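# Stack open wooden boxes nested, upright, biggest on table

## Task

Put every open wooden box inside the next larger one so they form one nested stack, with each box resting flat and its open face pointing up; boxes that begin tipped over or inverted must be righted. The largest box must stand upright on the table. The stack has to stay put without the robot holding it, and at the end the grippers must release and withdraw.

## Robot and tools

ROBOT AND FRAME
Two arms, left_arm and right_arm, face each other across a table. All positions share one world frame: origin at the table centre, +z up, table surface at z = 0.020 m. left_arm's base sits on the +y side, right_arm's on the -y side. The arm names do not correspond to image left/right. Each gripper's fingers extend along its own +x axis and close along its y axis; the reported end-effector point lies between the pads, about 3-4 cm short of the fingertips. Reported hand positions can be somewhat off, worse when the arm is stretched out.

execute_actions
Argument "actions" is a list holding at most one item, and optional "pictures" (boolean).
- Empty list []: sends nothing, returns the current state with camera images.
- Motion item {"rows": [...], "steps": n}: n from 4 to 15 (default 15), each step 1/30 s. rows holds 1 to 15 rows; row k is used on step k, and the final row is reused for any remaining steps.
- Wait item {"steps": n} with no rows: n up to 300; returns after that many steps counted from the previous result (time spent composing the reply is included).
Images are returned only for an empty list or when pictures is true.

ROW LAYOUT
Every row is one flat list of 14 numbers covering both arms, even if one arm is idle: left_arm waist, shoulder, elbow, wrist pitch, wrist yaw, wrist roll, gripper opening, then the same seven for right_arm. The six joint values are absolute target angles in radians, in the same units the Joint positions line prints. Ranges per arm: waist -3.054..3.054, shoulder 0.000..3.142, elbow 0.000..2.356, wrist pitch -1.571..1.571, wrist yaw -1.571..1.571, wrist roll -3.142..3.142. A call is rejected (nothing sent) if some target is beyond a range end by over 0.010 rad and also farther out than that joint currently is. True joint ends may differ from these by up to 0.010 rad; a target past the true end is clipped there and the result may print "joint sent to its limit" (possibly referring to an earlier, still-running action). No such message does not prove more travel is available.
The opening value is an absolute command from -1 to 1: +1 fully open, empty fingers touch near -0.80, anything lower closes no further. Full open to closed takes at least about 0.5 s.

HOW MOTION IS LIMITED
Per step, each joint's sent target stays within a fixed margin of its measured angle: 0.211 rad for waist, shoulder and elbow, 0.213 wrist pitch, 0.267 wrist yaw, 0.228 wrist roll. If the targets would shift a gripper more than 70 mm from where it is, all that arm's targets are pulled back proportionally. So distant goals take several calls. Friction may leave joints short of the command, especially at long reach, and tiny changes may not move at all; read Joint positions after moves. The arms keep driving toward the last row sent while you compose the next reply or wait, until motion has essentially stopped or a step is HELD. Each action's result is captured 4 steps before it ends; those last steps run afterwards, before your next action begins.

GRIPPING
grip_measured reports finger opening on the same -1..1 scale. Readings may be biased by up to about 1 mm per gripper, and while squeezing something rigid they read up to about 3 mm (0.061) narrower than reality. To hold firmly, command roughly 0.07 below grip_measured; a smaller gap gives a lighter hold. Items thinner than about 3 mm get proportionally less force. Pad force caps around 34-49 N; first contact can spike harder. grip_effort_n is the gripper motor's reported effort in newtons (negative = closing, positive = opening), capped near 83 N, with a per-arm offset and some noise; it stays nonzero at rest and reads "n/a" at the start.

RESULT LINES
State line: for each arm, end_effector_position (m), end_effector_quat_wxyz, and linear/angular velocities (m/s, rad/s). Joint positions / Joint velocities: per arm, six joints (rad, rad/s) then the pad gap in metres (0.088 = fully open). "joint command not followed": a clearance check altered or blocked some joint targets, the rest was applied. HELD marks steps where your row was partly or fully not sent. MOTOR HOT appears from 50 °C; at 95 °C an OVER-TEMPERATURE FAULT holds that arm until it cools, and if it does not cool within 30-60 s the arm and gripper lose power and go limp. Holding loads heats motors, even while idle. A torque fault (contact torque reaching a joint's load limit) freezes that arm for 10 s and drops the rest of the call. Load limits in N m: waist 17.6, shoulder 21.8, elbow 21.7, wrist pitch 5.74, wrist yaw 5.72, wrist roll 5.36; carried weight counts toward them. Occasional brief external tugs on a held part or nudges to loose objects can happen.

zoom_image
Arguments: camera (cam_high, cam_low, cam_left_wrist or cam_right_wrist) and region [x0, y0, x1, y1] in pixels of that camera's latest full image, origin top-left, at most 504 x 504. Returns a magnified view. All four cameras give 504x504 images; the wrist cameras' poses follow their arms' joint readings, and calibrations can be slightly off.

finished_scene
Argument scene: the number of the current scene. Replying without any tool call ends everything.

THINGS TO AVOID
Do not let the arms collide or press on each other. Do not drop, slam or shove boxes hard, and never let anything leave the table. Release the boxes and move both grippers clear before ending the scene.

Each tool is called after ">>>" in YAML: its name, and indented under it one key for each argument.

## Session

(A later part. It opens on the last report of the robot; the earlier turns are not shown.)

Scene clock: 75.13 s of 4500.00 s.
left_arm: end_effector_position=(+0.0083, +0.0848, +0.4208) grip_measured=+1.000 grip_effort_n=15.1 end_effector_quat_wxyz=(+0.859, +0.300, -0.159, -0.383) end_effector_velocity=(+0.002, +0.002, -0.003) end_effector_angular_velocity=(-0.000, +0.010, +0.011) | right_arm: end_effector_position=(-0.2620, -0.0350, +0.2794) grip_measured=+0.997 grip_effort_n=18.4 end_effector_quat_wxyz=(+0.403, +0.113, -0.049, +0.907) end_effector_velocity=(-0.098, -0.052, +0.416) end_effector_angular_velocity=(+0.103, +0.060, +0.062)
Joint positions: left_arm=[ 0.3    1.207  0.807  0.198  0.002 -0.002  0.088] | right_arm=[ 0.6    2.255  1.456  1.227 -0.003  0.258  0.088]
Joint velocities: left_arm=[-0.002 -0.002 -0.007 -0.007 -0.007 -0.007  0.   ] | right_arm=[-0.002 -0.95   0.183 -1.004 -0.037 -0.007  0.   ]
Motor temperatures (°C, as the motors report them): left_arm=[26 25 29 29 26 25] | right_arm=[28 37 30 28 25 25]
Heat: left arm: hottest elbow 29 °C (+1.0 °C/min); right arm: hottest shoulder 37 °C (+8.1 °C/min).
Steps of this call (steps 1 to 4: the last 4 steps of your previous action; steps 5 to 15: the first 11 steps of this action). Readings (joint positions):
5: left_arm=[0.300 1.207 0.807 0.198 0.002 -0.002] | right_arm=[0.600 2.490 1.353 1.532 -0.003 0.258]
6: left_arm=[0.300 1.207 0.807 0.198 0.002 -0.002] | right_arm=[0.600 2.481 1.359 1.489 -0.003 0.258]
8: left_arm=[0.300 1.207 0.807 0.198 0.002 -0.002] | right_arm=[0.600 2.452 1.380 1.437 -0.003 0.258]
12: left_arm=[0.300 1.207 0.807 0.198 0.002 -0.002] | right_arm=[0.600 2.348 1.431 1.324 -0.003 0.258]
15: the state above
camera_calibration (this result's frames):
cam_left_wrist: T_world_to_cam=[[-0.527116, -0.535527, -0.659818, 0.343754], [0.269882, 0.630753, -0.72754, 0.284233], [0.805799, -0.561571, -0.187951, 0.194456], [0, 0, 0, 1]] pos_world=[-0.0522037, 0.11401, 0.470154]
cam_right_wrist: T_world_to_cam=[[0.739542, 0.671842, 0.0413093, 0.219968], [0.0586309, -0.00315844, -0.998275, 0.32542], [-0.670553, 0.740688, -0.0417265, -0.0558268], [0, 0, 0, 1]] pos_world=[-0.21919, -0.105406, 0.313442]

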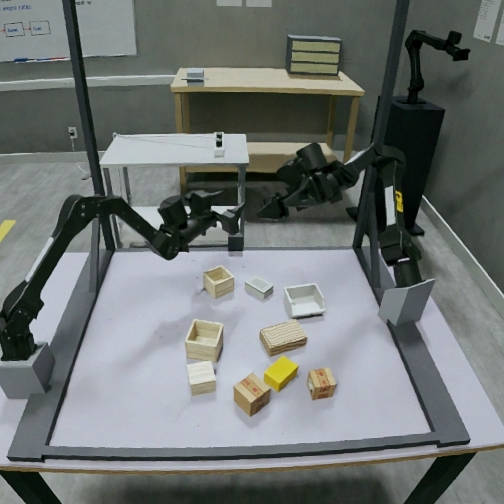

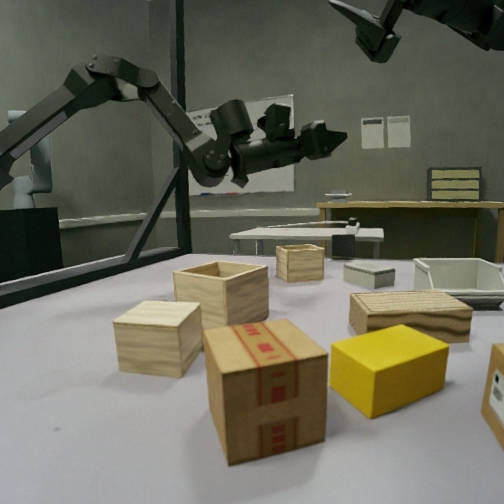

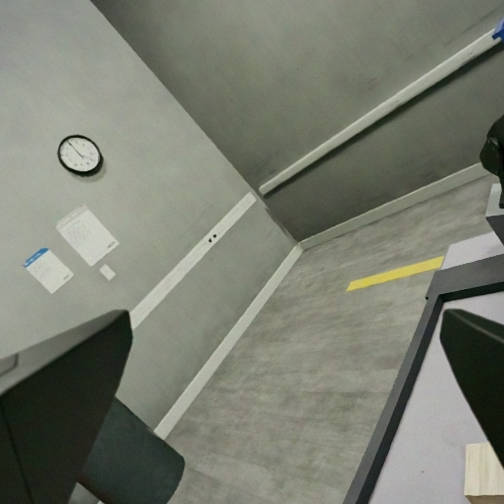

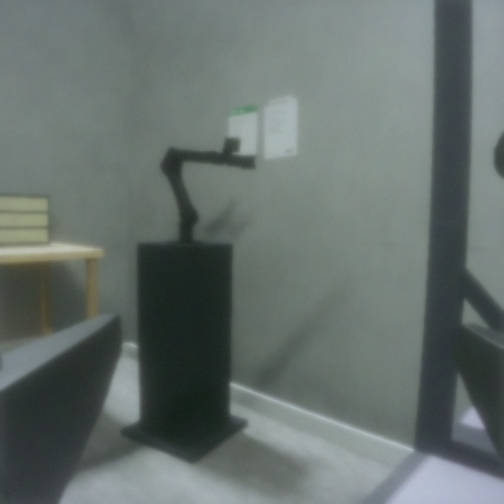

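>>> execute_actions:
  actions:
    - {"rows":[[0.3,1.2,0.8,0.2,0,0,1,0.54,2.05,1.58,-0.38,-0.21,0.18,1]],"steps":15}

>>> execute_actions:
  actions:
    - {"rows":[[0.3,1.2,0.8,0.2,0,0,1,0.54,2.10,1.58,-0.38,-0.21,0.18,1]],"steps":15}

>>> execute_actions:
  actions:
    - {"rows":[[0.3,1.2,0.8,0.2,0,0,1,0.54,2.12,1.58,-0.38,-0.21,0.18,1]],"steps":12}
  pictures: true

Scene clock: 75.93 s of 4500.00 s.
left_arm: end_effector_position=(+0.0083, +0.0848, +0.4208) grip_measured=+1.000 grip_effort_n=15.1 end_effector_quat_wxyz=(+0.859, +0.300, -0.159, -0.383) end_effector_velocity=(+0.002, +0.001, -0.006) end_effector_angular_velocity=(-0.004, +0.024, +0.010) | right_arm: end_effector_position=(-0.2321, -0.0404, +0.2303) grip_measured=+0.998 grip_effort_n=17.9 end_effector_quat_wxyz=(+0.415, -0.240, +0.115, +0.870) end_effector_velocity=(+0.119, -0.094, -0.247) end_effector_angular_velocity=(-1.144, -0.754, -0.228)
Joint positions: left_arm=[ 0.3    1.207  0.807  0.198  0.002 -0.002  0.088] | right_arm=[ 0.538  2.03   1.567  0.109 -0.195  0.186  0.088]
Joint velocities: left_arm=[-0.007  0.002 -0.007 -0.007 -0.007 -0.022  0.   ] | right_arm=[ 0.002  0.002  0.042 -1.429 -0.125 -0.037 -0.   ]
Motor temperatures (°C, as the motors report them): left_arm=[26 25 29 29 26 25] | right_arm=[28 37 31 28 25 25]
Heat: left arm: hottest elbow 29 °C (+1.0 °C/min); right arm: hottest shoulder 37 °C (+8.0 °C/min).
Steps of this call (steps 1 to 4: the last 4 steps of your previous action; steps 5 to 13: the robot went on to your last target; steps 14 to 24: the first 11 steps of this action). Readings (joint positions):
14: left_arm=[0.300 1.207 0.807 0.198 0.002 -0.002] | right_arm=[0.597 2.000 1.509 0.597 -0.024 0.249]
15: left_arm=[0.300 1.207 0.807 0.198 0.002 -0.002] | right_arm=[0.589 2.009 1.520 0.548 -0.076 0.232]
17: left_arm=[0.300 1.207 0.807 0.198 0.002 -0.002] | right_arm=[0.570 2.023 1.541 0.450 -0.134 0.210]
21: left_arm=[0.300 1.207 0.807 0.198 0.002 -0.002] | right_arm=[0.542 2.030 1.561 0.255 -0.181 0.191]
24: the state above

Scene clock: 76.43 s of 4500.00 s.
left_arm: end_effector_position=(+0.0083, +0.0848, +0.4208) grip_measured=+1.000 grip_effort_n=15.1 end_effector_quat_wxyz=(+0.859, +0.300, -0.159, -0.383) end_effector_velocity=(+0.002, +0.002, -0.007) end_effector_angular_velocity=(+0.025, +0.012, +0.010) | right_arm: end_effector_position=(-0.1721, -0.0846, +0.1323) grip_measured=+0.998 grip_effort_n=18.4 end_effector_quat_wxyz=(+0.421, -0.434, +0.248, +0.757) end_effector_velocity=(+0.009, -0.012, -0.011) end_effector_angular_velocity=(-0.063, -0.040, -0.007)
Joint positions: left_arm=[ 0.3    1.207  0.807  0.198  0.002 -0.002  0.088] | right_arm=[ 0.538  2.091  1.576 -0.363 -0.205  0.182  0.088]
Joint velocities: left_arm=[-0.002 -0.002 -0.007 -0.022  0.007  0.007  0.   ] | right_arm=[ 0.002  0.002 -0.007 -0.066 -0.007 -0.007  0.   ]
Motor temperatures (°C, as the motors report them): left_arm=[26 25 29 29 26 25] | right_arm=[28 37 31 28 25 25]
Heat: left arm: hottest elbow 29 °C (+1.0 °C/min); right arm: hottest shoulder 37 °C (+8.1 °C/min).
Steps of this call (steps 1 to 4: the last 4 steps of your previous action; steps 5 to 15: the first 11 steps of this action). Readings (joint positions):
5: left_arm=[0.300 1.207 0.807 0.198 0.002 -0.002] | right_arm=[0.538 2.038 1.570 -0.136 -0.203 0.183]
6: left_arm=[0.300 1.207 0.807 0.198 0.002 -0.002] | right_arm=[0.538 2.044 1.573 -0.181 -0.204 0.183]
8: left_arm=[0.300 1.207 0.807 0.198 0.002 -0.002] | right_arm=[0.538 2.061 1.576 -0.269 -0.204 0.183]
12: left_arm=[0.300 1.207 0.807 0.198 0.002 -0.002] | right_arm=[0.538 2.089 1.576 -0.348 -0.204 0.183]
15: the state above

Scene clock: 76.83 s of 4500.00 s.
left_arm: end_effector_position=(+0.0083, +0.0848, +0.4208) grip_measured=+1.000 grip_effort_n=15.1 end_effector_quat_wxyz=(+0.859, +0.300, -0.159, -0.383) end_effector_velocity=(+0.003, +0.004, -0.003) end_effector_angular_velocity=(-0.007, +0.025, +0.021) | right_arm: end_effector_position=(-0.1685, -0.0866, +0.1254) grip_measured=+0.998 grip_effort_n=18.4 end_effector_quat_wxyz=(+0.420, -0.443, +0.254, +0.750) end_effector_velocity=(+0.003, -0.002, -0.013) end_effector_angular_velocity=(-0.036, -0.006, +0.006)
Joint positions: left_arm=[ 0.3    1.207  0.807  0.198  0.002 -0.002  0.088] | right_arm=[ 0.538  2.102  1.576 -0.377 -0.205  0.182  0.088]
Joint velocities: left_arm=[ 0.002 -0.002 -0.002 -0.022 -0.007 -0.022  0.   ] | right_arm=[-0.002  0.027  0.002 -0.007 -0.022 -0.007 -0.   ]
Motor temperatures (°C, as the motors report them): left_arm=[26 25 29 29 26 25] | right_arm=[28 37 31 28 25 25]
Heat: left arm: hottest elbow 29 °C (+1.0 °C/min); right arm: hottest shoulder 37 °C (+8.0 °C/min).
Steps of this call (steps 1 to 4: the last 4 steps of your previous action; steps 5 to 12: the first 8 steps of this action). Readings (joint positions):
5: left_arm=[0.300 1.207 0.807 0.198 0.002 -0.002] | right_arm=[0.538 2.092 1.576 -0.376 -0.205 0.182]
6: left_arm=[0.300 1.207 0.807 0.198 0.002 -0.002] | right_arm=[0.538 2.093 1.576 -0.376 -0.205 0.182]
8: left_arm=[0.300 1.207 0.807 0.198 0.002 -0.002] | right_arm=[0.538 2.095 1.576 -0.376 -0.205 0.182]
12: the state above
camera_calibration (this result's frames):
cam_left_wrist: T_world_to_cam=[[-0.527116, -0.535527, -0.659818, 0.343754], [0.269882, 0.630753, -0.72754, 0.284233], [0.805799, -0.561571, -0.187951, 0.194456], [0, 0, 0, 1]] pos_world=[-0.0522037, 0.11401, 0.470154]
cam_right_wrist: T_world_to_cam=[[0.832805, 0.553563, -0.0018933, 0.202845], [0.541044, -0.814685, -0.208709, 0.078065], [-0.117076, 0.17279, -0.977976, 0.200132], [0, 0, 0, 1]] pos_world=[-0.187736, -0.0832699, 0.212401]

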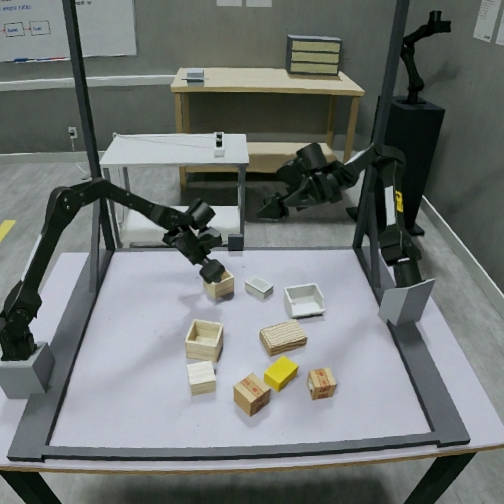

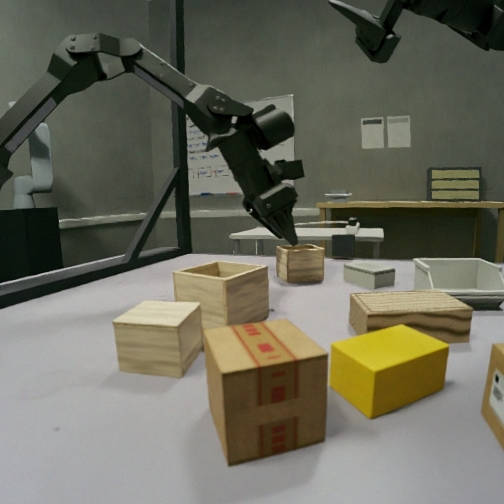

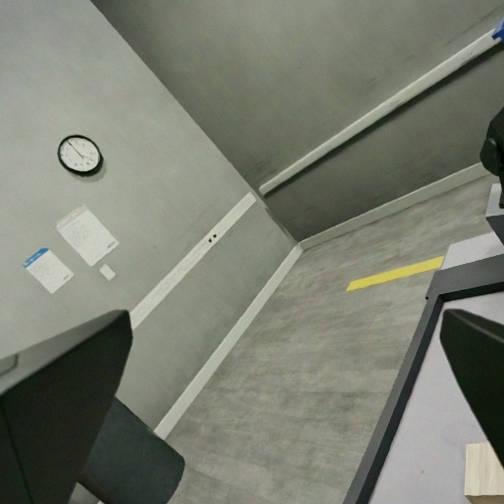

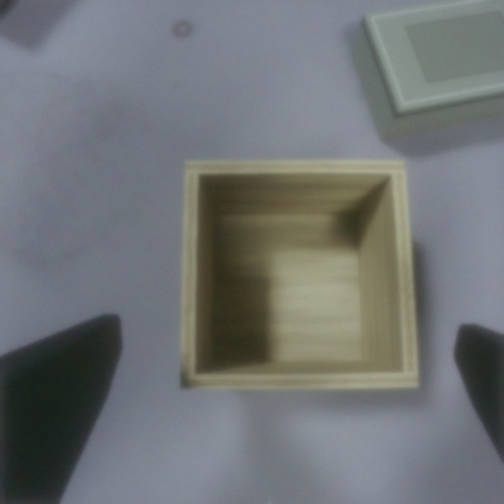

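>>> execute_actions:
  actions:
    - {"rows":[[0.3,1.2,0.8,0.2,0,0,1,0.543,2.13,1.595,-0.365,-0.203,0.184,1],[0.3,1.2,0.8,0.2,0,0,1,0.546,2.155,1.61,-0.358,-0.201,0.186,1],[0.3,1.2,0.8,0.2,0,0,1,0.549,2.18,1.63,-0.35,-0.20,0.187,1],[0.3,1.2,0.8,0.2,0,0,1,0.552,2.205,1.645,-0.343,-0.198,0.188,1],[0.3,1.2,0.8,0.2,0,0,1,0.555,2.23,1.66,-0.336,-0.196,0.189,1],[0.3,1.2,0.8,0.2,0,0,1,0.558,2.258,1.673,-0.329,-0.195,0.19,1]],"steps":15}
  pictures: true

Scene clock: 77.53 s of 4500.00 s.
left_arm: end_effector_position=(+0.0083, +0.0848, +0.4208) grip_measured=+1.000 grip_effort_n=15.1 end_effector_quat_wxyz=(+0.859, +0.300, -0.159, -0.383) end_effector_velocity=(-0.001, +0.000, -0.003) end_effector_angular_velocity=(-0.015, +0.035, -0.004) | right_arm: end_effector_position=(-0.1764, -0.0731, +0.0876) grip_measured=+0.998 grip_effort_n=17.9 end_effector_quat_wxyz=(+0.416, -0.450, +0.257, +0.748) end_effector_velocity=(+0.024, -0.016, -0.105) end_effector_angular_velocity=(-0.155, -0.125, -0.003)
Joint positions: left_arm=[ 0.3    1.207  0.807  0.198  0.002 -0.002  0.088] | right_arm=[ 0.554  2.231  1.652 -0.338 -0.201  0.187  0.088]
Joint velocities: left_arm=[-0.002 -0.002 -0.002 -0.007  0.007 -0.037  0.   ] | right_arm=[ 0.032  0.203 -0.002  0.007  0.007 -0.022 -0.   ]
Motor temperatures (°C, as the motors report them): left_arm=[26 25 29 29 26 25] | right_arm=[28 37 31 28 25 25]
Heat: left arm: hottest elbow 29 °C (+1.0 °C/min); right arm: hottest shoulder 37 °C (+8.1 °C/min).
Steps of this call (steps 1 to 4: the last 4 steps of your previous action; steps 5 to 10: the robot went on to your last target; steps 11 to 21: the first 11 steps of this action). Readings (joint positions):
11: left_arm=[0.300 1.207 0.807 0.198 0.002 -0.002] | right_arm=[0.538 2.104 1.576 -0.377 -0.205 0.182]
12: left_arm=[0.300 1.207 0.807 0.198 0.002 -0.002] | right_arm=[0.538 2.108 1.579 -0.377 -0.205 0.182]
14: left_arm=[0.300 1.207 0.807 0.198 0.002 -0.002] | right_arm=[0.539 2.129 1.599 -0.364 -0.205 0.182]
18: left_arm=[0.300 1.207 0.807 0.198 0.002 -0.002] | right_arm=[0.549 2.199 1.648 -0.339 -0.203 0.186]
21: the state above
camera_calibration (this result's frames):
cam_left_wrist: T_world_to_cam=[[-0.527116, -0.535527, -0.659818, 0.343754], [0.269882, 0.630753, -0.72754, 0.284233], [0.805799, -0.561571, -0.187951, 0.194456], [0, 0, 0, 1]] pos_world=[-0.0522037, 0.11401, 0.470154]
cam_right_wrist: T_world_to_cam=[[0.829334, 0.558746, -0.0029158, 0.201719], [0.547906, -0.814246, -0.19184, 0.085247], [-0.109564, 0.157502, -0.981422, 0.160447], [0, 0, 0, 1]] pos_world=[-0.196421, -0.0685685, 0.174408]

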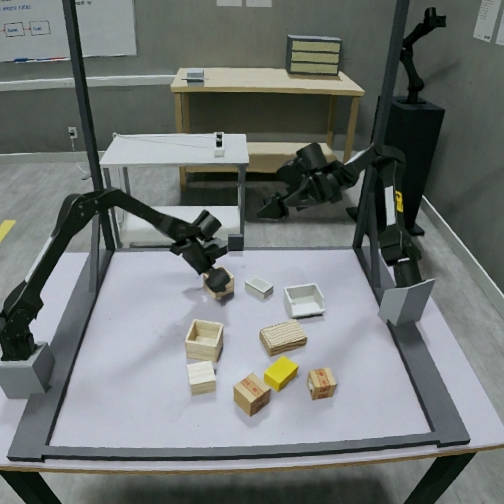

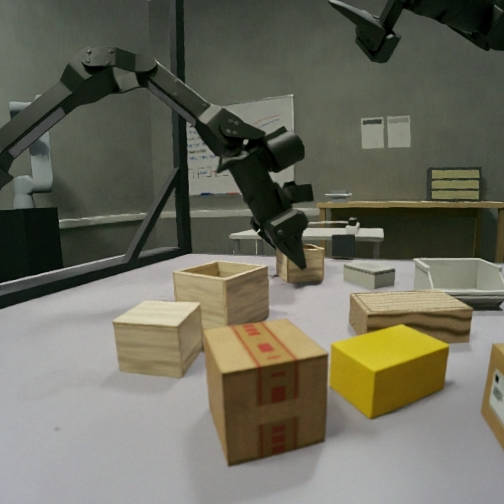

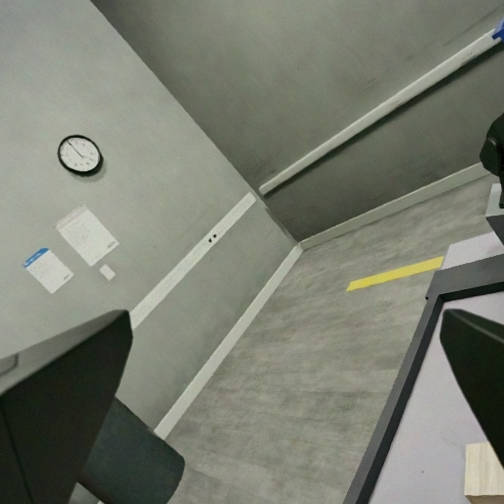

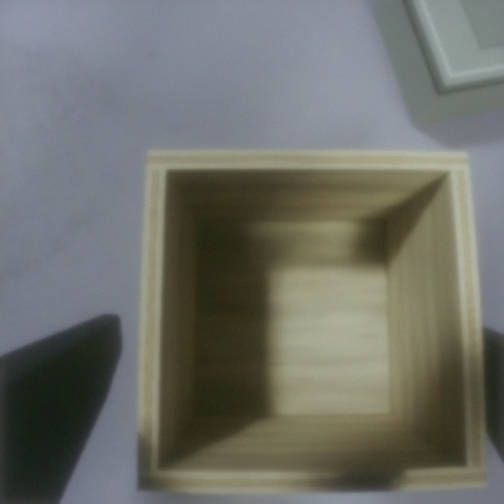

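>>> execute_actions:
  actions:
    - {"rows":[[0.3,1.2,0.8,0.2,0,0,1,0.556,2.24,1.66,-0.335,-0.2,0.188,0.42]],"steps":15}
  pictures: true

Scene clock: 78.03 s of 4500.00 s.
left_arm: end_effector_position=(+0.0083, +0.0848, +0.4208) grip_measured=+1.000 grip_effort_n=15.1 end_effector_quat_wxyz=(+0.859, +0.300, -0.159, -0.383) end_effector_velocity=(-0.003, -0.001, -0.003) end_effector_angular_velocity=(+0.005, +0.011, -0.010) | right_arm: end_effector_position=(-0.1762, -0.0719, +0.0836) grip_measured=+0.541 grip_effort_n=-83.5 end_effector_quat_wxyz=(+0.416, -0.451, +0.257, +0.747) end_effector_velocity=(+0.001, +0.002, +0.002) end_effector_angular_velocity=(+0.002, +0.012, -0.008)
Joint positions: left_arm=[ 0.3    1.207  0.807  0.198  0.002 -0.002  0.088] | right_arm=[ 0.555  2.243  1.657 -0.333 -0.199  0.188  0.066]
Joint velocities: left_arm=[-0.007 -0.007 -0.002 -0.007  0.007 -0.007  0.   ] | right_arm=[-0.007 -0.002 -0.002  0.007 -0.007  0.007 -0.   ]
Motor temperatures (°C, as the motors report them): left_arm=[26 25 29 29 26 25] | right_arm=[28 37 31 28 25 25]
Heat: left arm: hottest elbow 29 °C (+1.0 °C/min); right arm: hottest shoulder 37 °C (+8.1 °C/min).
Steps of this call (steps 1 to 4: the last 4 steps of your previous action; steps 5 to 15: the first 11 steps of this action). Readings (joint positions):
5: left_arm=[0.300 1.207 0.807 0.198 0.002 -0.002] | right_arm=[0.555 2.243 1.655 -0.333 -0.200 0.188]
6: left_arm=[0.300 1.207 0.807 0.198 0.002 -0.002] | right_arm=[0.555 2.243 1.656 -0.332 -0.200 0.188]
8: left_arm=[0.300 1.207 0.807 0.198 0.002 -0.002] | right_arm=[0.555 2.243 1.657 -0.332 -0.200 0.188]
12: left_arm=[0.300 1.207 0.807 0.198 0.002 -0.002] | right_arm=[0.555 2.243 1.657 -0.332 -0.199 0.188]
15: the state above
camera_calibration (this result's frames):
cam_left_wrist: T_world_to_cam=[[-0.527116, -0.535527, -0.659818, 0.343754], [0.269882, 0.630753, -0.72754, 0.284233], [0.805799, -0.561571, -0.187951, 0.194456], [0, 0, 0, 1]] pos_world=[-0.0522037, 0.11401, 0.470154]
cam_right_wrist: T_world_to_cam=[[0.830063, 0.557667, -0.00165708, 0.20077], [0.547235, -0.8151, -0.190119, 0.0850274], [-0.107374, 0.156904, -0.98176, 0.156682], [0, 0, 0, 1]] pos_world=[-0.196359, -0.0672411, 0.170322]

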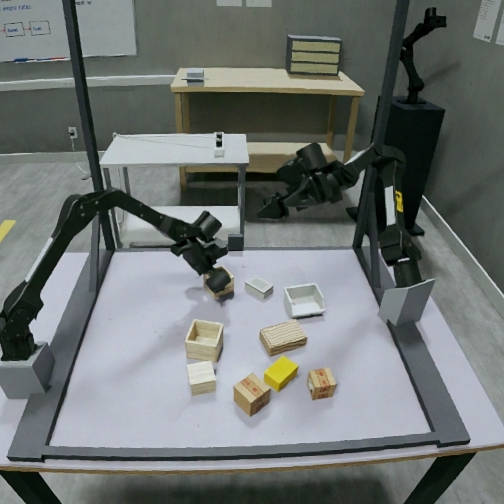

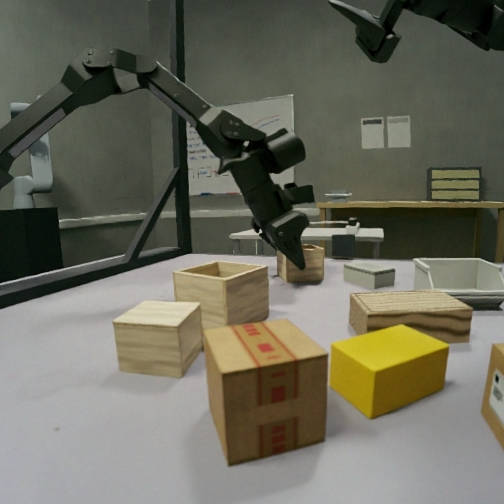

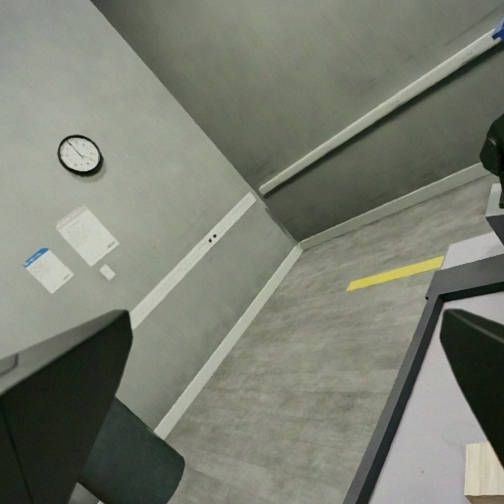

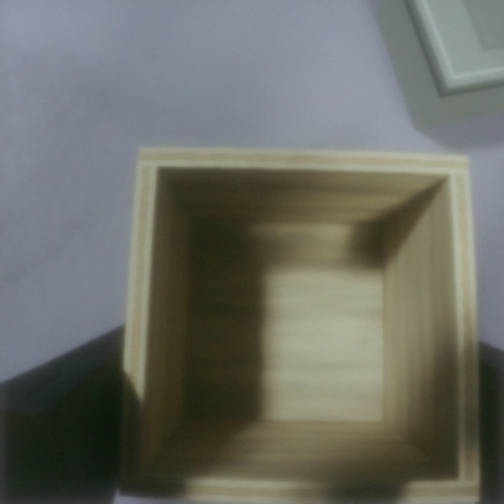

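>>> zoom_image:
  camera: "cam_high"
  region: [150,290,270,410]

>>> execute_actions:
  actions:
    - {"rows":[[0.3,1.2,0.8,0.2,0,0,1,0.553,2.21,1.64,-0.34,-0.2,0.188,0.42],[0.3,1.2,0.8,0.2,0,0,1,0.55,2.17,1.62,-0.355,-0.2,0.186,0.42],[0.3,1.2,0.8,0.2,0,0,1,0.545,2.13,1.60,-0.37,-0.2,0.184,0.42],[0.3,1.2,0.8,0.2,0,0,1,0.54,2.08,1.575,-0.395,-0.205,0.182,0.42],[0.3,1.2,0.8,0.2,0,0,1,0.53,2.03,1.55,-0.42,-0.21,0.18,0.42],[0.3,1.2,0.8,0.2,0,0,1,0.52,1.98,1.53,-0.45,-0.215,0.18,0.42],[0.3,1.2,0.8,0.2,0,0,1,0.51,1.93,1.51,-0.48,-0.22,0.18,0.42]],"steps":15}

Region (150, 290, 270, 410) of cam_high's 504x504 image, scaled by 4.200, with more detail than that image has.

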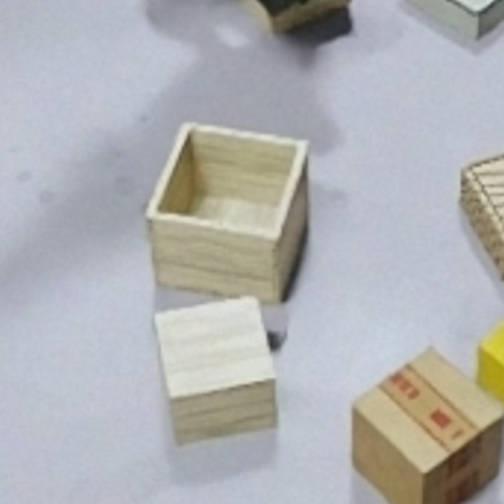

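Scene clock: 78.70 s of 4500.00 s.
left_arm: end_effector_position=(+0.0083, +0.0848, +0.4208) grip_measured=+1.000 grip_effort_n=15.1 end_effector_quat_wxyz=(+0.859, +0.300, -0.159, -0.383) end_effector_velocity=(+0.002, +0.004, -0.001) end_effector_angular_velocity=(-0.005, +0.006, +0.026) | right_arm: end_effector_position=(-0.1623, -0.0988, +0.1707) grip_measured=+0.541 grip_effort_n=-83.5 end_effector_quat_wxyz=(+0.427, -0.431, +0.253, +0.754) end_effector_velocity=(-0.016, +0.008, +0.324) end_effector_angular_velocity=(+0.490, +0.313, +0.016)
Joint positions: left_arm=[ 0.3    1.207  0.807  0.198  0.002 -0.002  0.088] | right_arm=[ 0.517  1.974  1.544 -0.451 -0.211  0.183  0.066]
Joint velocities: left_arm=[-0.002 -0.007 -0.002 -0.022 -0.022 -0.007  0.   ] | right_arm=[-0.154 -0.672  0.002 -0.11  -0.022 -0.007 -0.   ]
Motor temperatures (°C, as the motors report them): left_arm=[26 25 29 29 26 25] | right_arm=[28 37 31 28 25 25]
Heat: left arm: hottest elbow 29 °C (+1.0 °C/min); right arm: hottest shoulder 37 °C (+8.0 °C/min).
Steps of this call (steps 1 to 4: the last 4 steps of your previous action; steps 5 to 9: the robot went on to your last target; steps 10 to 20: the first 11 steps of this action). Readings (joint positions):
10: left_arm=[0.300 1.207 0.807 0.198 0.002 -0.002] | right_arm=[0.555 2.242 1.657 -0.333 -0.199 0.188]
11: left_arm=[0.300 1.207 0.807 0.198 0.002 -0.002] | right_arm=[0.555 2.236 1.655 -0.336 -0.199 0.188]
13: left_arm=[0.300 1.207 0.807 0.198 0.002 -0.002] | right_arm=[0.554 2.206 1.633 -0.355 -0.199 0.188]
17: left_arm=[0.300 1.207 0.807 0.198 0.002 -0.002] | right_arm=[0.537 2.067 1.559 -0.430 -0.207 0.184]
20: the state above

>>> execute_actions:
  actions:
    - {"rows":[[0.3,1.2,0.8,0.2,0,0,1,0.48,1.90,1.46,-0.48,-0.19,0.25,0.42],[0.3,1.2,0.8,0.2,0,0,1,0.45,1.87,1.41,-0.48,-0.16,0.32,0.42],[0.3,1.2,0.8,0.2,0,0,1,0.42,1.85,1.36,-0.475,-0.13,0.39,0.42],[0.3,1.2,0.8,0.2,0,0,1,0.39,1.83,1.31,-0.47,-0.10,0.45,0.42],[0.3,1.2,0.8,0.2,0,0,1,0.36,1.81,1.27,-0.465,-0.07,0.52,0.42],[0.3,1.2,0.8,0.2,0,0,1,0.33,1.80,1.23,-0.462,-0.04,0.58,0.42],[0.3,1.2,0.8,0.2,0,0,1,0.30,1.80,1.205,-0.462,-0.015,0.64,0.42]],"steps":15}

>>> execute_actions:
  actions:
    - {"rows":[[0.3,1.2,0.8,0.2,0,0,1,0.30,1.80,1.205,-0.462,-0.015,0.64,0.42]],"steps":12}
  pictures: true

Scene clock: 79.80 s of 4500.00 s.
left_arm: end_effector_position=(+0.0083, +0.0848, +0.4208) grip_measured=+1.000 grip_effort_n=15.1 end_effector_quat_wxyz=(+0.859, +0.300, -0.159, -0.383) end_effector_velocity=(+0.001, +0.002, -0.005) end_effector_angular_velocity=(+0.008, +0.016, +0.014) | right_arm: end_effector_position=(-0.0194, -0.1067, +0.1683) grip_measured=+0.541 grip_effort_n=-83.5 end_effector_quat_wxyz=(+0.637, -0.339, +0.388, +0.573) end_effector_velocity=(+0.292, -0.021, -0.047) end_effector_angular_velocity=(-0.056, -0.067, -1.176)
Joint positions: left_arm=[ 0.3    1.207  0.807  0.198  0.002 -0.002  0.088] | right_arm=[ 0.319  1.828  1.255 -0.469 -0.045  0.568  0.066]
Joint velocities: left_arm=[-0.007 -0.002 -0.002 -0.022 -0.007 -0.007  0.   ] | right_arm=[-0.457 -0.066 -0.452  0.007  0.271  0.593 -0.   ]
Motor temperatures (°C, as the motors report them): left_arm=[26 25 29 29 26 25] | right_arm=[28 38 31 28 25 25]
Heat: left arm: hottest elbow 29 °C (+1.0 °C/min); right arm: hottest shoulder 38 °C (+9.0 °C/min).
Steps of this call (steps 1 to 4: the last 4 steps of your previous action; steps 5 to 22: the robot went on to your last target; steps 23 to 33: the first 11 steps of this action). Readings (joint positions):
23: left_arm=[0.300 1.207 0.807 0.198 0.002 -0.002] | right_arm=[0.509 1.930 1.516 -0.478 -0.215 0.190]
24: left_arm=[0.300 1.207 0.807 0.198 0.002 -0.002] | right_arm=[0.505 1.923 1.503 -0.475 -0.212 0.214]
26: left_arm=[0.300 1.207 0.807 0.198 0.002 -0.002] | right_arm=[0.484 1.893 1.447 -0.474 -0.182 0.294]
30: left_arm=[0.300 1.207 0.807 0.198 0.002 -0.002] | right_arm=[0.387 1.843 1.323 -0.470 -0.094 0.467]
33: the state above

Scene clock: 80.20 s of 4500.00 s.
left_arm: end_effector_position=(+0.0083, +0.0848, +0.4208) grip_measured=+1.000 grip_effort_n=15.1 end_effector_quat_wxyz=(+0.859, +0.300, -0.159, -0.383) end_effector_velocity=(+0.000, +0.001, +0.002) end_effector_angular_velocity=(-0.018, -0.006, +0.010) | right_arm: end_effector_position=(-0.0049, -0.1106, +0.1678) grip_measured=+0.541 grip_effort_n=-83.5 end_effector_quat_wxyz=(+0.662, -0.316, +0.403, +0.547) end_effector_velocity=(+0.004, -0.002, -0.003) end_effector_angular_velocity=(-0.001, +0.002, -0.027)
Joint positions: left_arm=[ 0.3    1.207  0.807  0.198  0.002 -0.002  0.088] | right_arm=[ 0.301  1.81   1.219 -0.464 -0.022  0.636  0.066]
Joint velocities: left_arm=[-0.002 -0.002 -0.002  0.007 -0.022 -0.007  0.   ] | right_arm=[-0.002 -0.002 -0.017  0.007  0.007  0.022 -0.   ]
Motor temperatures (°C, as the motors report them): left_arm=[26 25 29 29 26 25] | right_arm=[28 38 31 28 25 25]
Heat: left arm: hottest elbow 29 °C (+1.0 °C/min); right arm: hottest shoulder 38 °C (+9.1 °C/min).
Steps of this call (steps 1 to 4: the last 4 steps of your previous action; steps 5 to 12: the first 8 steps of this action). Readings (joint positions):
5: left_arm=[0.300 1.207 0.807 0.198 0.002 -0.002] | right_arm=[0.300 1.819 1.222 -0.467 -0.027 0.622]
6: left_arm=[0.300 1.207 0.807 0.198 0.002 -0.002] | right_arm=[0.301 1.817 1.221 -0.465 -0.026 0.626]
8: left_arm=[0.300 1.207 0.807 0.198 0.002 -0.002] | right_arm=[0.301 1.813 1.221 -0.464 -0.024 0.631]
12: the state above
camera_calibration (this result's frames):
cam_left_wrist: T_world_to_cam=[[-0.527116, -0.535527, -0.659818, 0.343754], [0.269882, 0.630753, -0.72754, 0.284233], [0.805799, -0.561571, -0.187951, 0.194456], [0, 0, 0, 1]] pos_world=[-0.0522037, 0.11401, 0.470154]
cam_right_wrist: T_world_to_cam=[[0.987053, -0.159742, -0.0144697, 0.00387566], [-0.159287, -0.965639, -0.205352, -0.0418033], [0.0188308, 0.204998, -0.978581, 0.269288], [0, 0, 0, 1]] pos_world=[-0.0155551, -0.0949513, 0.254992]

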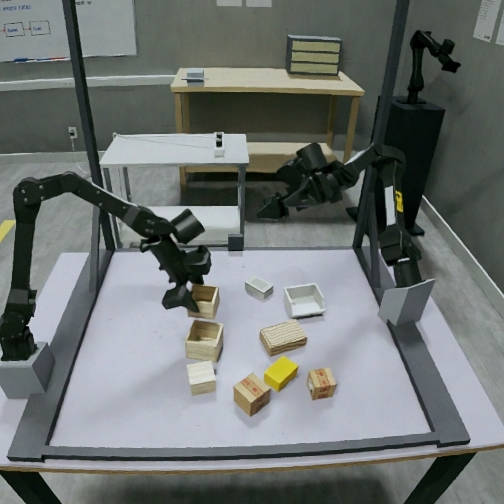

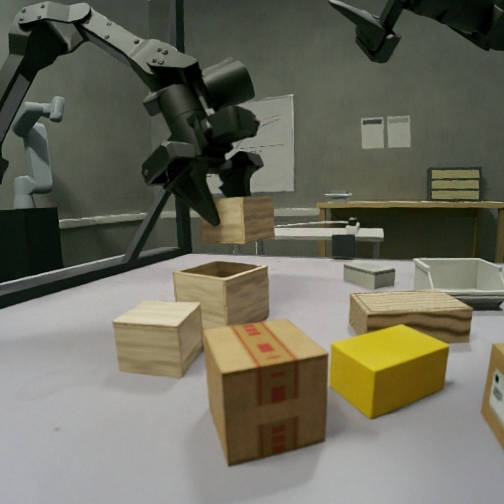

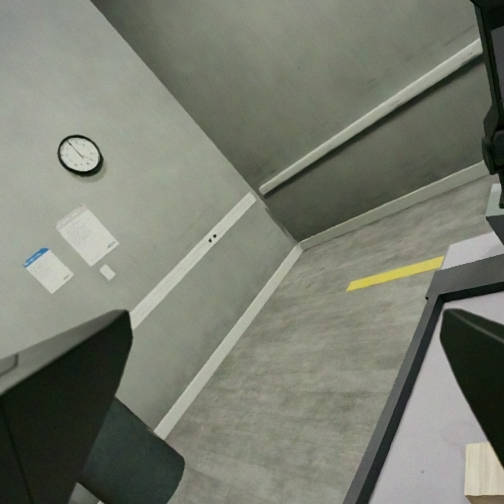

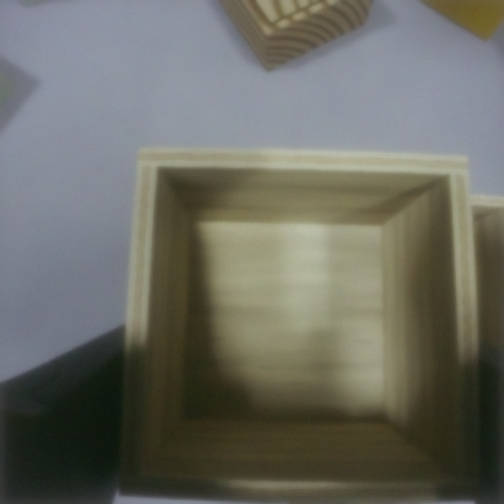

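>>> execute_actions:
  actions:
    - {"rows":[[0.3,1.2,0.8,0.2,0,0,1,0.262,1.83,1.235,-0.462,-0.04,0.665,0.42]],"steps":15}
  pictures: true

Scene clock: 80.80 s of 4500.00 s.
left_arm: end_effector_position=(+0.0083, +0.0848, +0.4208) grip_measured=+1.000 grip_effort_n=15.1 end_effector_quat_wxyz=(+0.859, +0.300, -0.159, -0.383) end_effector_velocity=(+0.002, +0.002, -0.003) end_effector_angular_velocity=(-0.010, +0.021, +0.011) | right_arm: end_effector_position=(+0.0083, -0.1056, +0.1695) grip_measured=+0.541 grip_effort_n=-83.5 end_effector_quat_wxyz=(+0.673, -0.298, +0.418, +0.532) end_effector_velocity=(-0.001, -0.002, -0.003) end_effector_angular_velocity=(-0.019, +0.018, -0.003)
Joint positions: left_arm=[ 0.3    1.207  0.807  0.198  0.002 -0.002  0.088] | right_arm=[ 0.264  1.817  1.221 -0.464 -0.034  0.662  0.066]
Joint velocities: left_arm=[-0.002 -0.002 -0.007 -0.007 -0.007 -0.022  0.   ] | right_arm=[-0.002  0.007  0.002 -0.007 -0.022  0.007 -0.   ]
Motor temperatures (°C, as the motors report them): left_arm=[26 25 29 29 26 25] | right_arm=[28 38 31 28 25 25]
Heat: left arm: hottest elbow 29 °C (+1.0 °C/min); right arm: hottest shoulder 38 °C (+9.0 °C/min).
Steps of this call (steps 1 to 4: the last 4 steps of your previous action; steps 5 to 7: the robot went on to your last target; steps 8 to 18: the first 11 steps of this action). Readings (joint positions):
8: left_arm=[0.300 1.207 0.807 0.198 0.002 -0.002] | right_arm=[0.299 1.810 1.217 -0.464 -0.021 0.641]
9: left_arm=[0.300 1.207 0.807 0.198 0.002 -0.002] | right_arm=[0.295 1.810 1.217 -0.464 -0.023 0.647]
11: left_arm=[0.300 1.207 0.807 0.198 0.002 -0.002] | right_arm=[0.281 1.811 1.217 -0.464 -0.027 0.654]
15: left_arm=[0.300 1.207 0.807 0.198 0.002 -0.002] | right_arm=[0.264 1.816 1.220 -0.464 -0.031 0.660]
18: the state above
camera_calibration (this result's frames):
cam_left_wrist: T_world_to_cam=[[-0.527116, -0.535527, -0.659818, 0.343754], [0.269882, 0.630753, -0.72754, 0.284233], [0.805799, -0.561571, -0.187951, 0.194456], [0, 0, 0, 1]] pos_world=[-0.0522037, 0.11401, 0.470154]
cam_right_wrist: T_world_to_cam=[[0.976216, -0.21381, -0.0358793, -0.0102638], [-0.216598, -0.954727, -0.203918, -0.0332029], [0.00934461, 0.206839, -0.97833, 0.269843], [0, 0, 0, 1]] pos_world=[0.000306484, -0.0897084, 0.256857]

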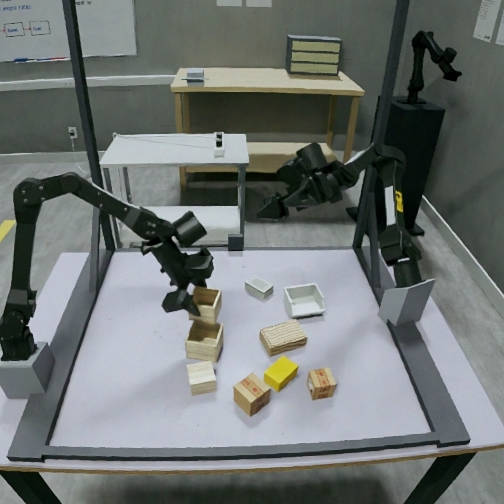

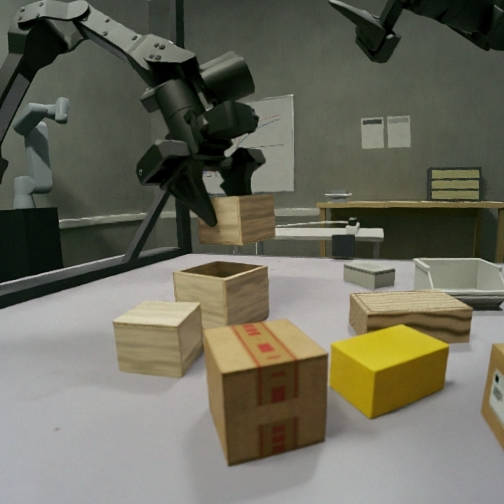

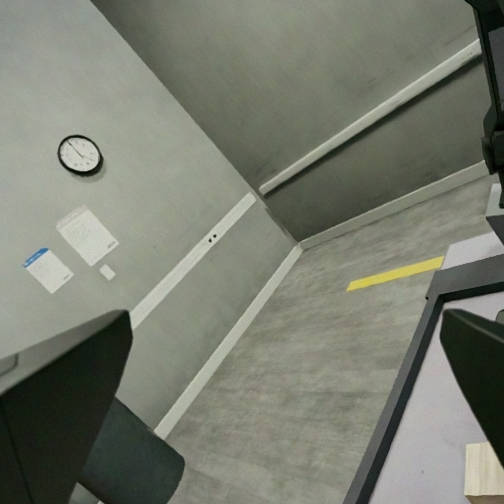

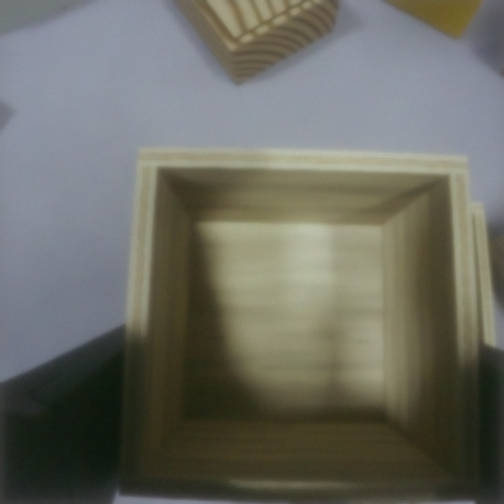

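>>> execute_actions:
  actions:
    - {"rows":[[0.3,1.2,0.8,0.2,0,0,1,0.24,1.81,1.20,-0.45,-0.05,0.63,0.42],[0.3,1.2,0.8,0.2,0,0,1,0.215,1.81,1.18,-0.435,-0.06,0.60,0.42],[0.3,1.2,0.8,0.2,0,0,1,0.19,1.81,1.165,-0.42,-0.07,0.57,0.42],[0.3,1.2,0.8,0.2,0,0,1,0.17,1.81,1.15,-0.41,-0.08,0.545,0.42],[0.3,1.2,0.8,0.2,0,0,1,0.149,1.81,1.136,-0.40,-0.089,0.52,0.42]],"steps":15}
  pictures: true

Scene clock: 81.77 s of 4500.00 s.
left_arm: end_effector_position=(+0.0083, +0.0848, +0.4208) grip_measured=+1.000 grip_effort_n=15.1 end_effector_quat_wxyz=(+0.859, +0.300, -0.159, -0.383) end_effector_velocity=(+0.001, +0.001, -0.001) end_effector_angular_velocity=(-0.012, +0.018, +0.008) | right_arm: end_effector_position=(+0.0539, -0.1038, +0.1651) grip_measured=+0.541 grip_effort_n=-83.5 end_effector_quat_wxyz=(+0.672, -0.311, +0.409, +0.533) end_effector_velocity=(+0.007, +0.005, +0.000) end_effector_angular_velocity=(+0.023, +0.009, +0.111)
Joint positions: left_arm=[ 0.3    1.207  0.807  0.198  0.002 -0.002  0.088] | right_arm=[ 0.15   1.817  1.151 -0.409 -0.077  0.534  0.066]
Joint velocities: left_arm=[-0.002 -0.002 -0.002 -0.007 -0.007 -0.022  0.   ] | right_arm=[-0.042 -0.007 -0.042  0.081 -0.066 -0.125 -0.   ]
Motor temperatures (°C, as the motors report them): left_arm=[26 25 29 29 26 25] | right_arm=[28 38 31 28 25 25]
Heat: left arm: hottest elbow 29 °C (+1.0 °C/min); right arm: hottest shoulder 38 °C (+9.0 °C/min).
Steps of this call (steps 1 to 4: the last 4 steps of your previous action; steps 5 to 15: the robot went on to your last target; steps 16 to 18: nothing new was sent; steps 19 to 29: the first 11 steps of this action). Readings (joint positions):
19: left_arm=[0.300 1.207 0.807 0.198 0.002 -0.002] | right_arm=[0.263 1.818 1.223 -0.464 -0.037 0.660]
20: left_arm=[0.300 1.207 0.807 0.198 0.002 -0.002] | right_arm=[0.259 1.818 1.221 -0.459 -0.043 0.649]
22: left_arm=[0.300 1.207 0.807 0.198 0.002 -0.002] | right_arm=[0.238 1.818 1.207 -0.438 -0.056 0.613]
26: left_arm=[0.300 1.207 0.807 0.198 0.002 -0.002] | right_arm=[0.169 1.817 1.165 -0.418 -0.071 0.552]
29: the state above
camera_calibration (this result's frames):
cam_left_wrist: T_world_to_cam=[[-0.527116, -0.535527, -0.659818, 0.343754], [0.269882, 0.630753, -0.72754, 0.284233], [0.805799, -0.561571, -0.187951, 0.194456], [0, 0, 0, 1]] pos_world=[-0.0522037, 0.11401, 0.470154]
cam_right_wrist: T_world_to_cam=[[0.980295, -0.197306, -0.0096266, -0.057421], [-0.195164, -0.959814, -0.201661, -0.0244903], [0.0305492, 0.199566, -0.979408, 0.263063], [0, 0, 0, 1]] pos_world=[0.0434735, -0.087334, 0.252155]

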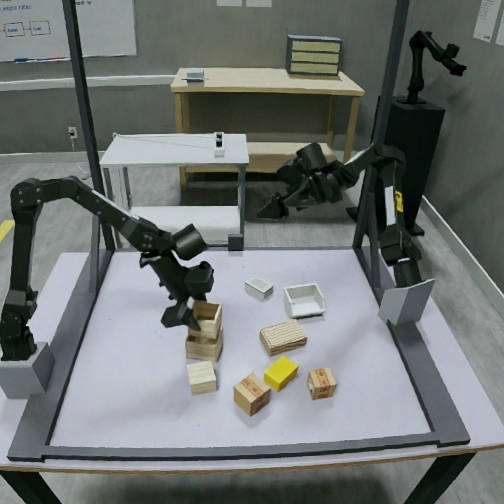

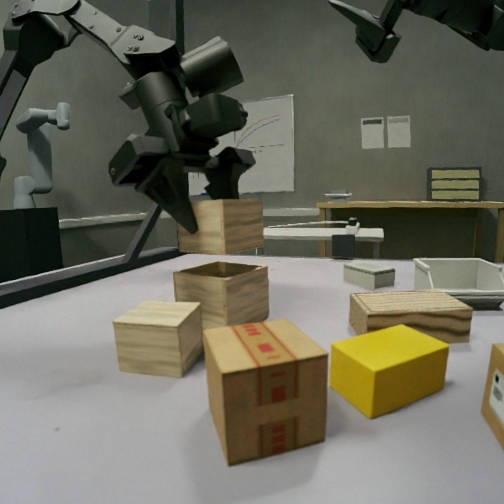

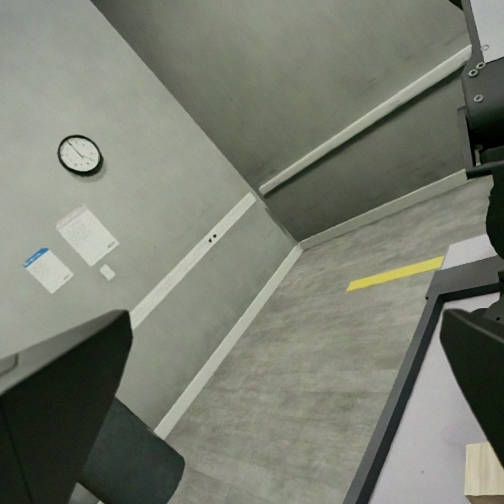

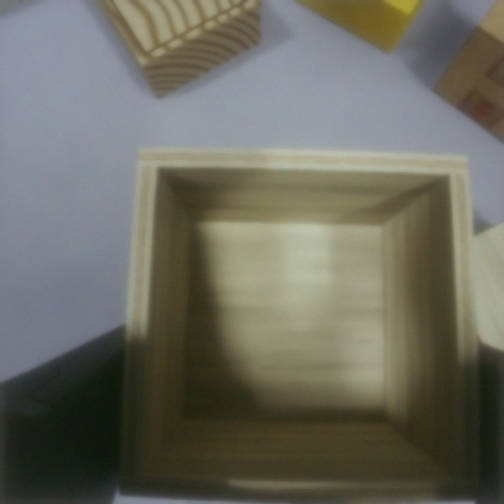

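>>> execute_actions:
  actions:
    - {"rows":[[0.3,1.2,0.8,0.2,0,0,1,0.155,1.835,1.14,-0.38,-0.082,0.53,0.42],[0.3,1.2,0.8,0.2,0,0,1,0.16,1.85,1.13,-0.35,-0.08,0.535,0.42],[0.3,1.2,0.8,0.2,0,0,1,0.166,1.865,1.117,-0.32,-0.079,0.54,0.42],[0.3,1.2,0.8,0.2,0,0,1,0.171,1.885,1.105,-0.295,-0.078,0.54,0.42]],"steps":15}
  pictures: true

Scene clock: 82.50 s of 4500.00 s.
left_arm: end_effector_position=(+0.0083, +0.0848, +0.4208) grip_measured=+1.000 grip_effort_n=15.1 end_effector_quat_wxyz=(+0.859, +0.300, -0.159, -0.383) end_effector_velocity=(-0.001, -0.001, -0.002) end_effector_angular_velocity=(-0.001, +0.008, -0.009) | right_arm: end_effector_position=(+0.0519, -0.0988, +0.1416) grip_measured=+0.541 grip_effort_n=-83.5 end_effector_quat_wxyz=(+0.667, -0.311, +0.405, +0.542) end_effector_velocity=(-0.010, +0.019, +0.012) end_effector_angular_velocity=(+0.106, +0.041, +0.020)
Joint positions: left_arm=[ 0.3    1.207  0.807  0.198  0.002 -0.002  0.088] | right_arm=[ 0.168  1.871  1.116 -0.305 -0.08   0.537  0.066]
Joint velocities: left_arm=[-0.002  0.002 -0.002  0.007  0.007 -0.007  0.   ] | right_arm=[ 0.002 -0.007 -0.002  0.11  -0.007  0.022 -0.   ]
Motor temperatures (°C, as the motors report them): left_arm=[26 25 30 29 26 25] | right_arm=[28 38 31 28 25 25]
Heat: left arm: hottest elbow 30 °C (+2.0 °C/min); right arm: hottest shoulder 38 °C (+9.1 °C/min).
Steps of this call (steps 1 to 4: the last 4 steps of your previous action; steps 5 to 11: the robot went on to your last target; steps 12 to 22: the first 11 steps of this action). Readings (joint positions):
12: left_arm=[0.300 1.207 0.807 0.198 0.002 -0.002] | right_arm=[0.150 1.817 1.148 -0.401 -0.084 0.523]
13: left_arm=[0.300 1.207 0.807 0.198 0.002 -0.002] | right_arm=[0.150 1.819 1.148 -0.393 -0.084 0.523]
15: left_arm=[0.300 1.207 0.807 0.198 0.002 -0.002] | right_arm=[0.153 1.829 1.142 -0.356 -0.084 0.529]
19: left_arm=[0.300 1.207 0.807 0.198 0.002 -0.002] | right_arm=[0.165 1.861 1.125 -0.318 -0.084 0.535]
22: the state above
camera_calibration (this result's frames):
cam_left_wrist: T_world_to_cam=[[-0.527116, -0.535527, -0.659818, 0.343754], [0.269882, 0.630753, -0.72754, 0.284233], [0.805799, -0.561571, -0.187951, 0.194456], [0, 0, 0, 1]] pos_world=[-0.0522037, 0.11401, 0.470154]
cam_right_wrist: T_world_to_cam=[[0.984055, -0.176993, -0.0175591, -0.0517411], [-0.176717, -0.961757, -0.209271, -0.0249587], [0.020152, 0.209038, -0.9777, 0.24036], [0, 0, 0, 1]] pos_world=[0.0416617, -0.0834063, 0.228869]

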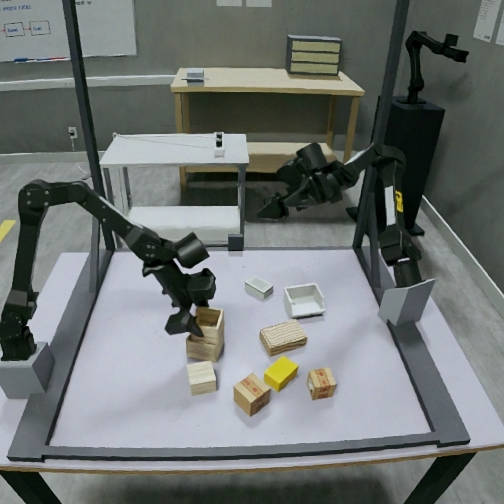

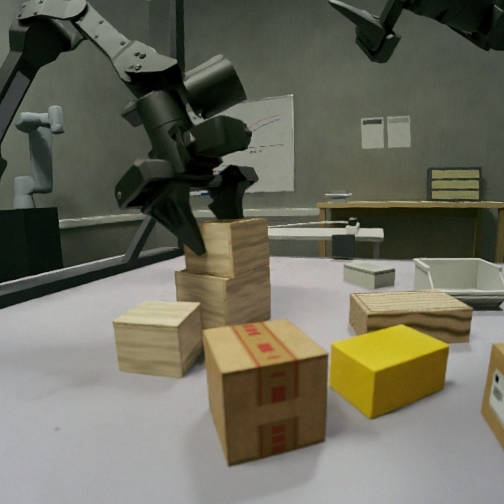

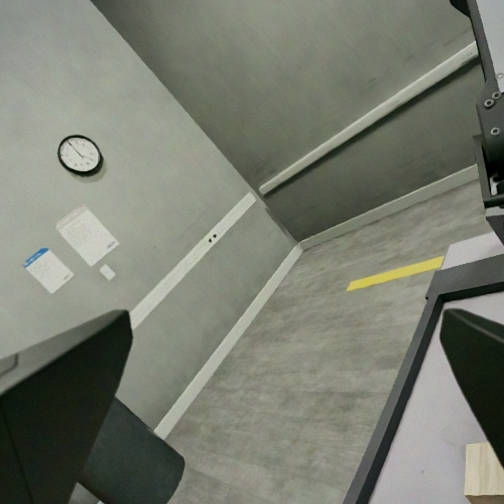

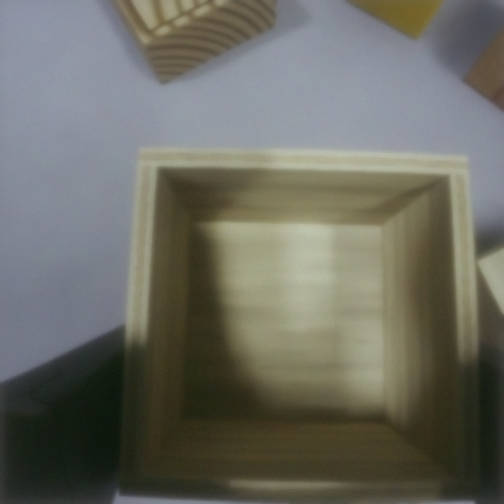

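>>> zoom_image:
  camera: "cam_low"
  region: [150,200,300,350]

>>> zoom_image:
  camera: "cam_high"
  region: [150,280,270,400]

Region (150, 200, 300, 350) of cam_low's 504x504 image, scaled by 3.360, with more detail than that image has.

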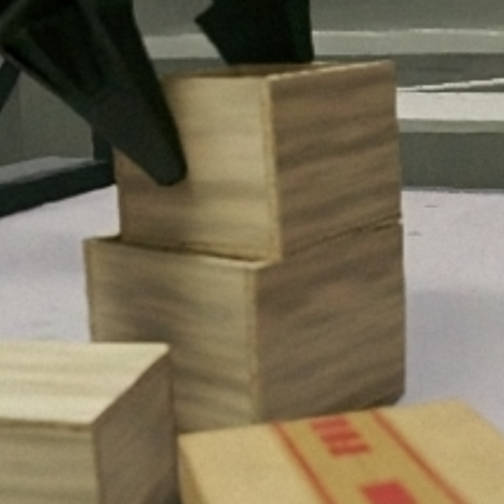

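Region (150, 280, 270, 400) of cam_high's 504x504 image, scaled by 4.200, with more detail than that image has.

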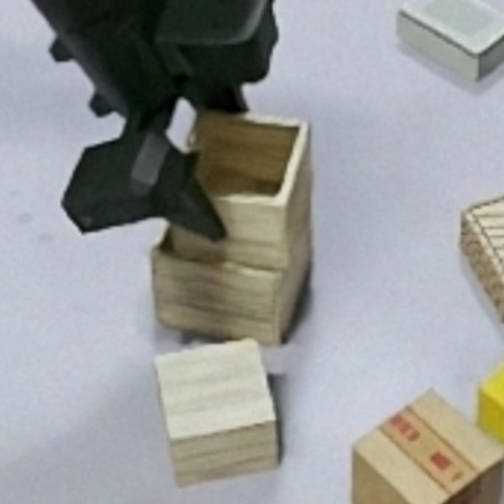

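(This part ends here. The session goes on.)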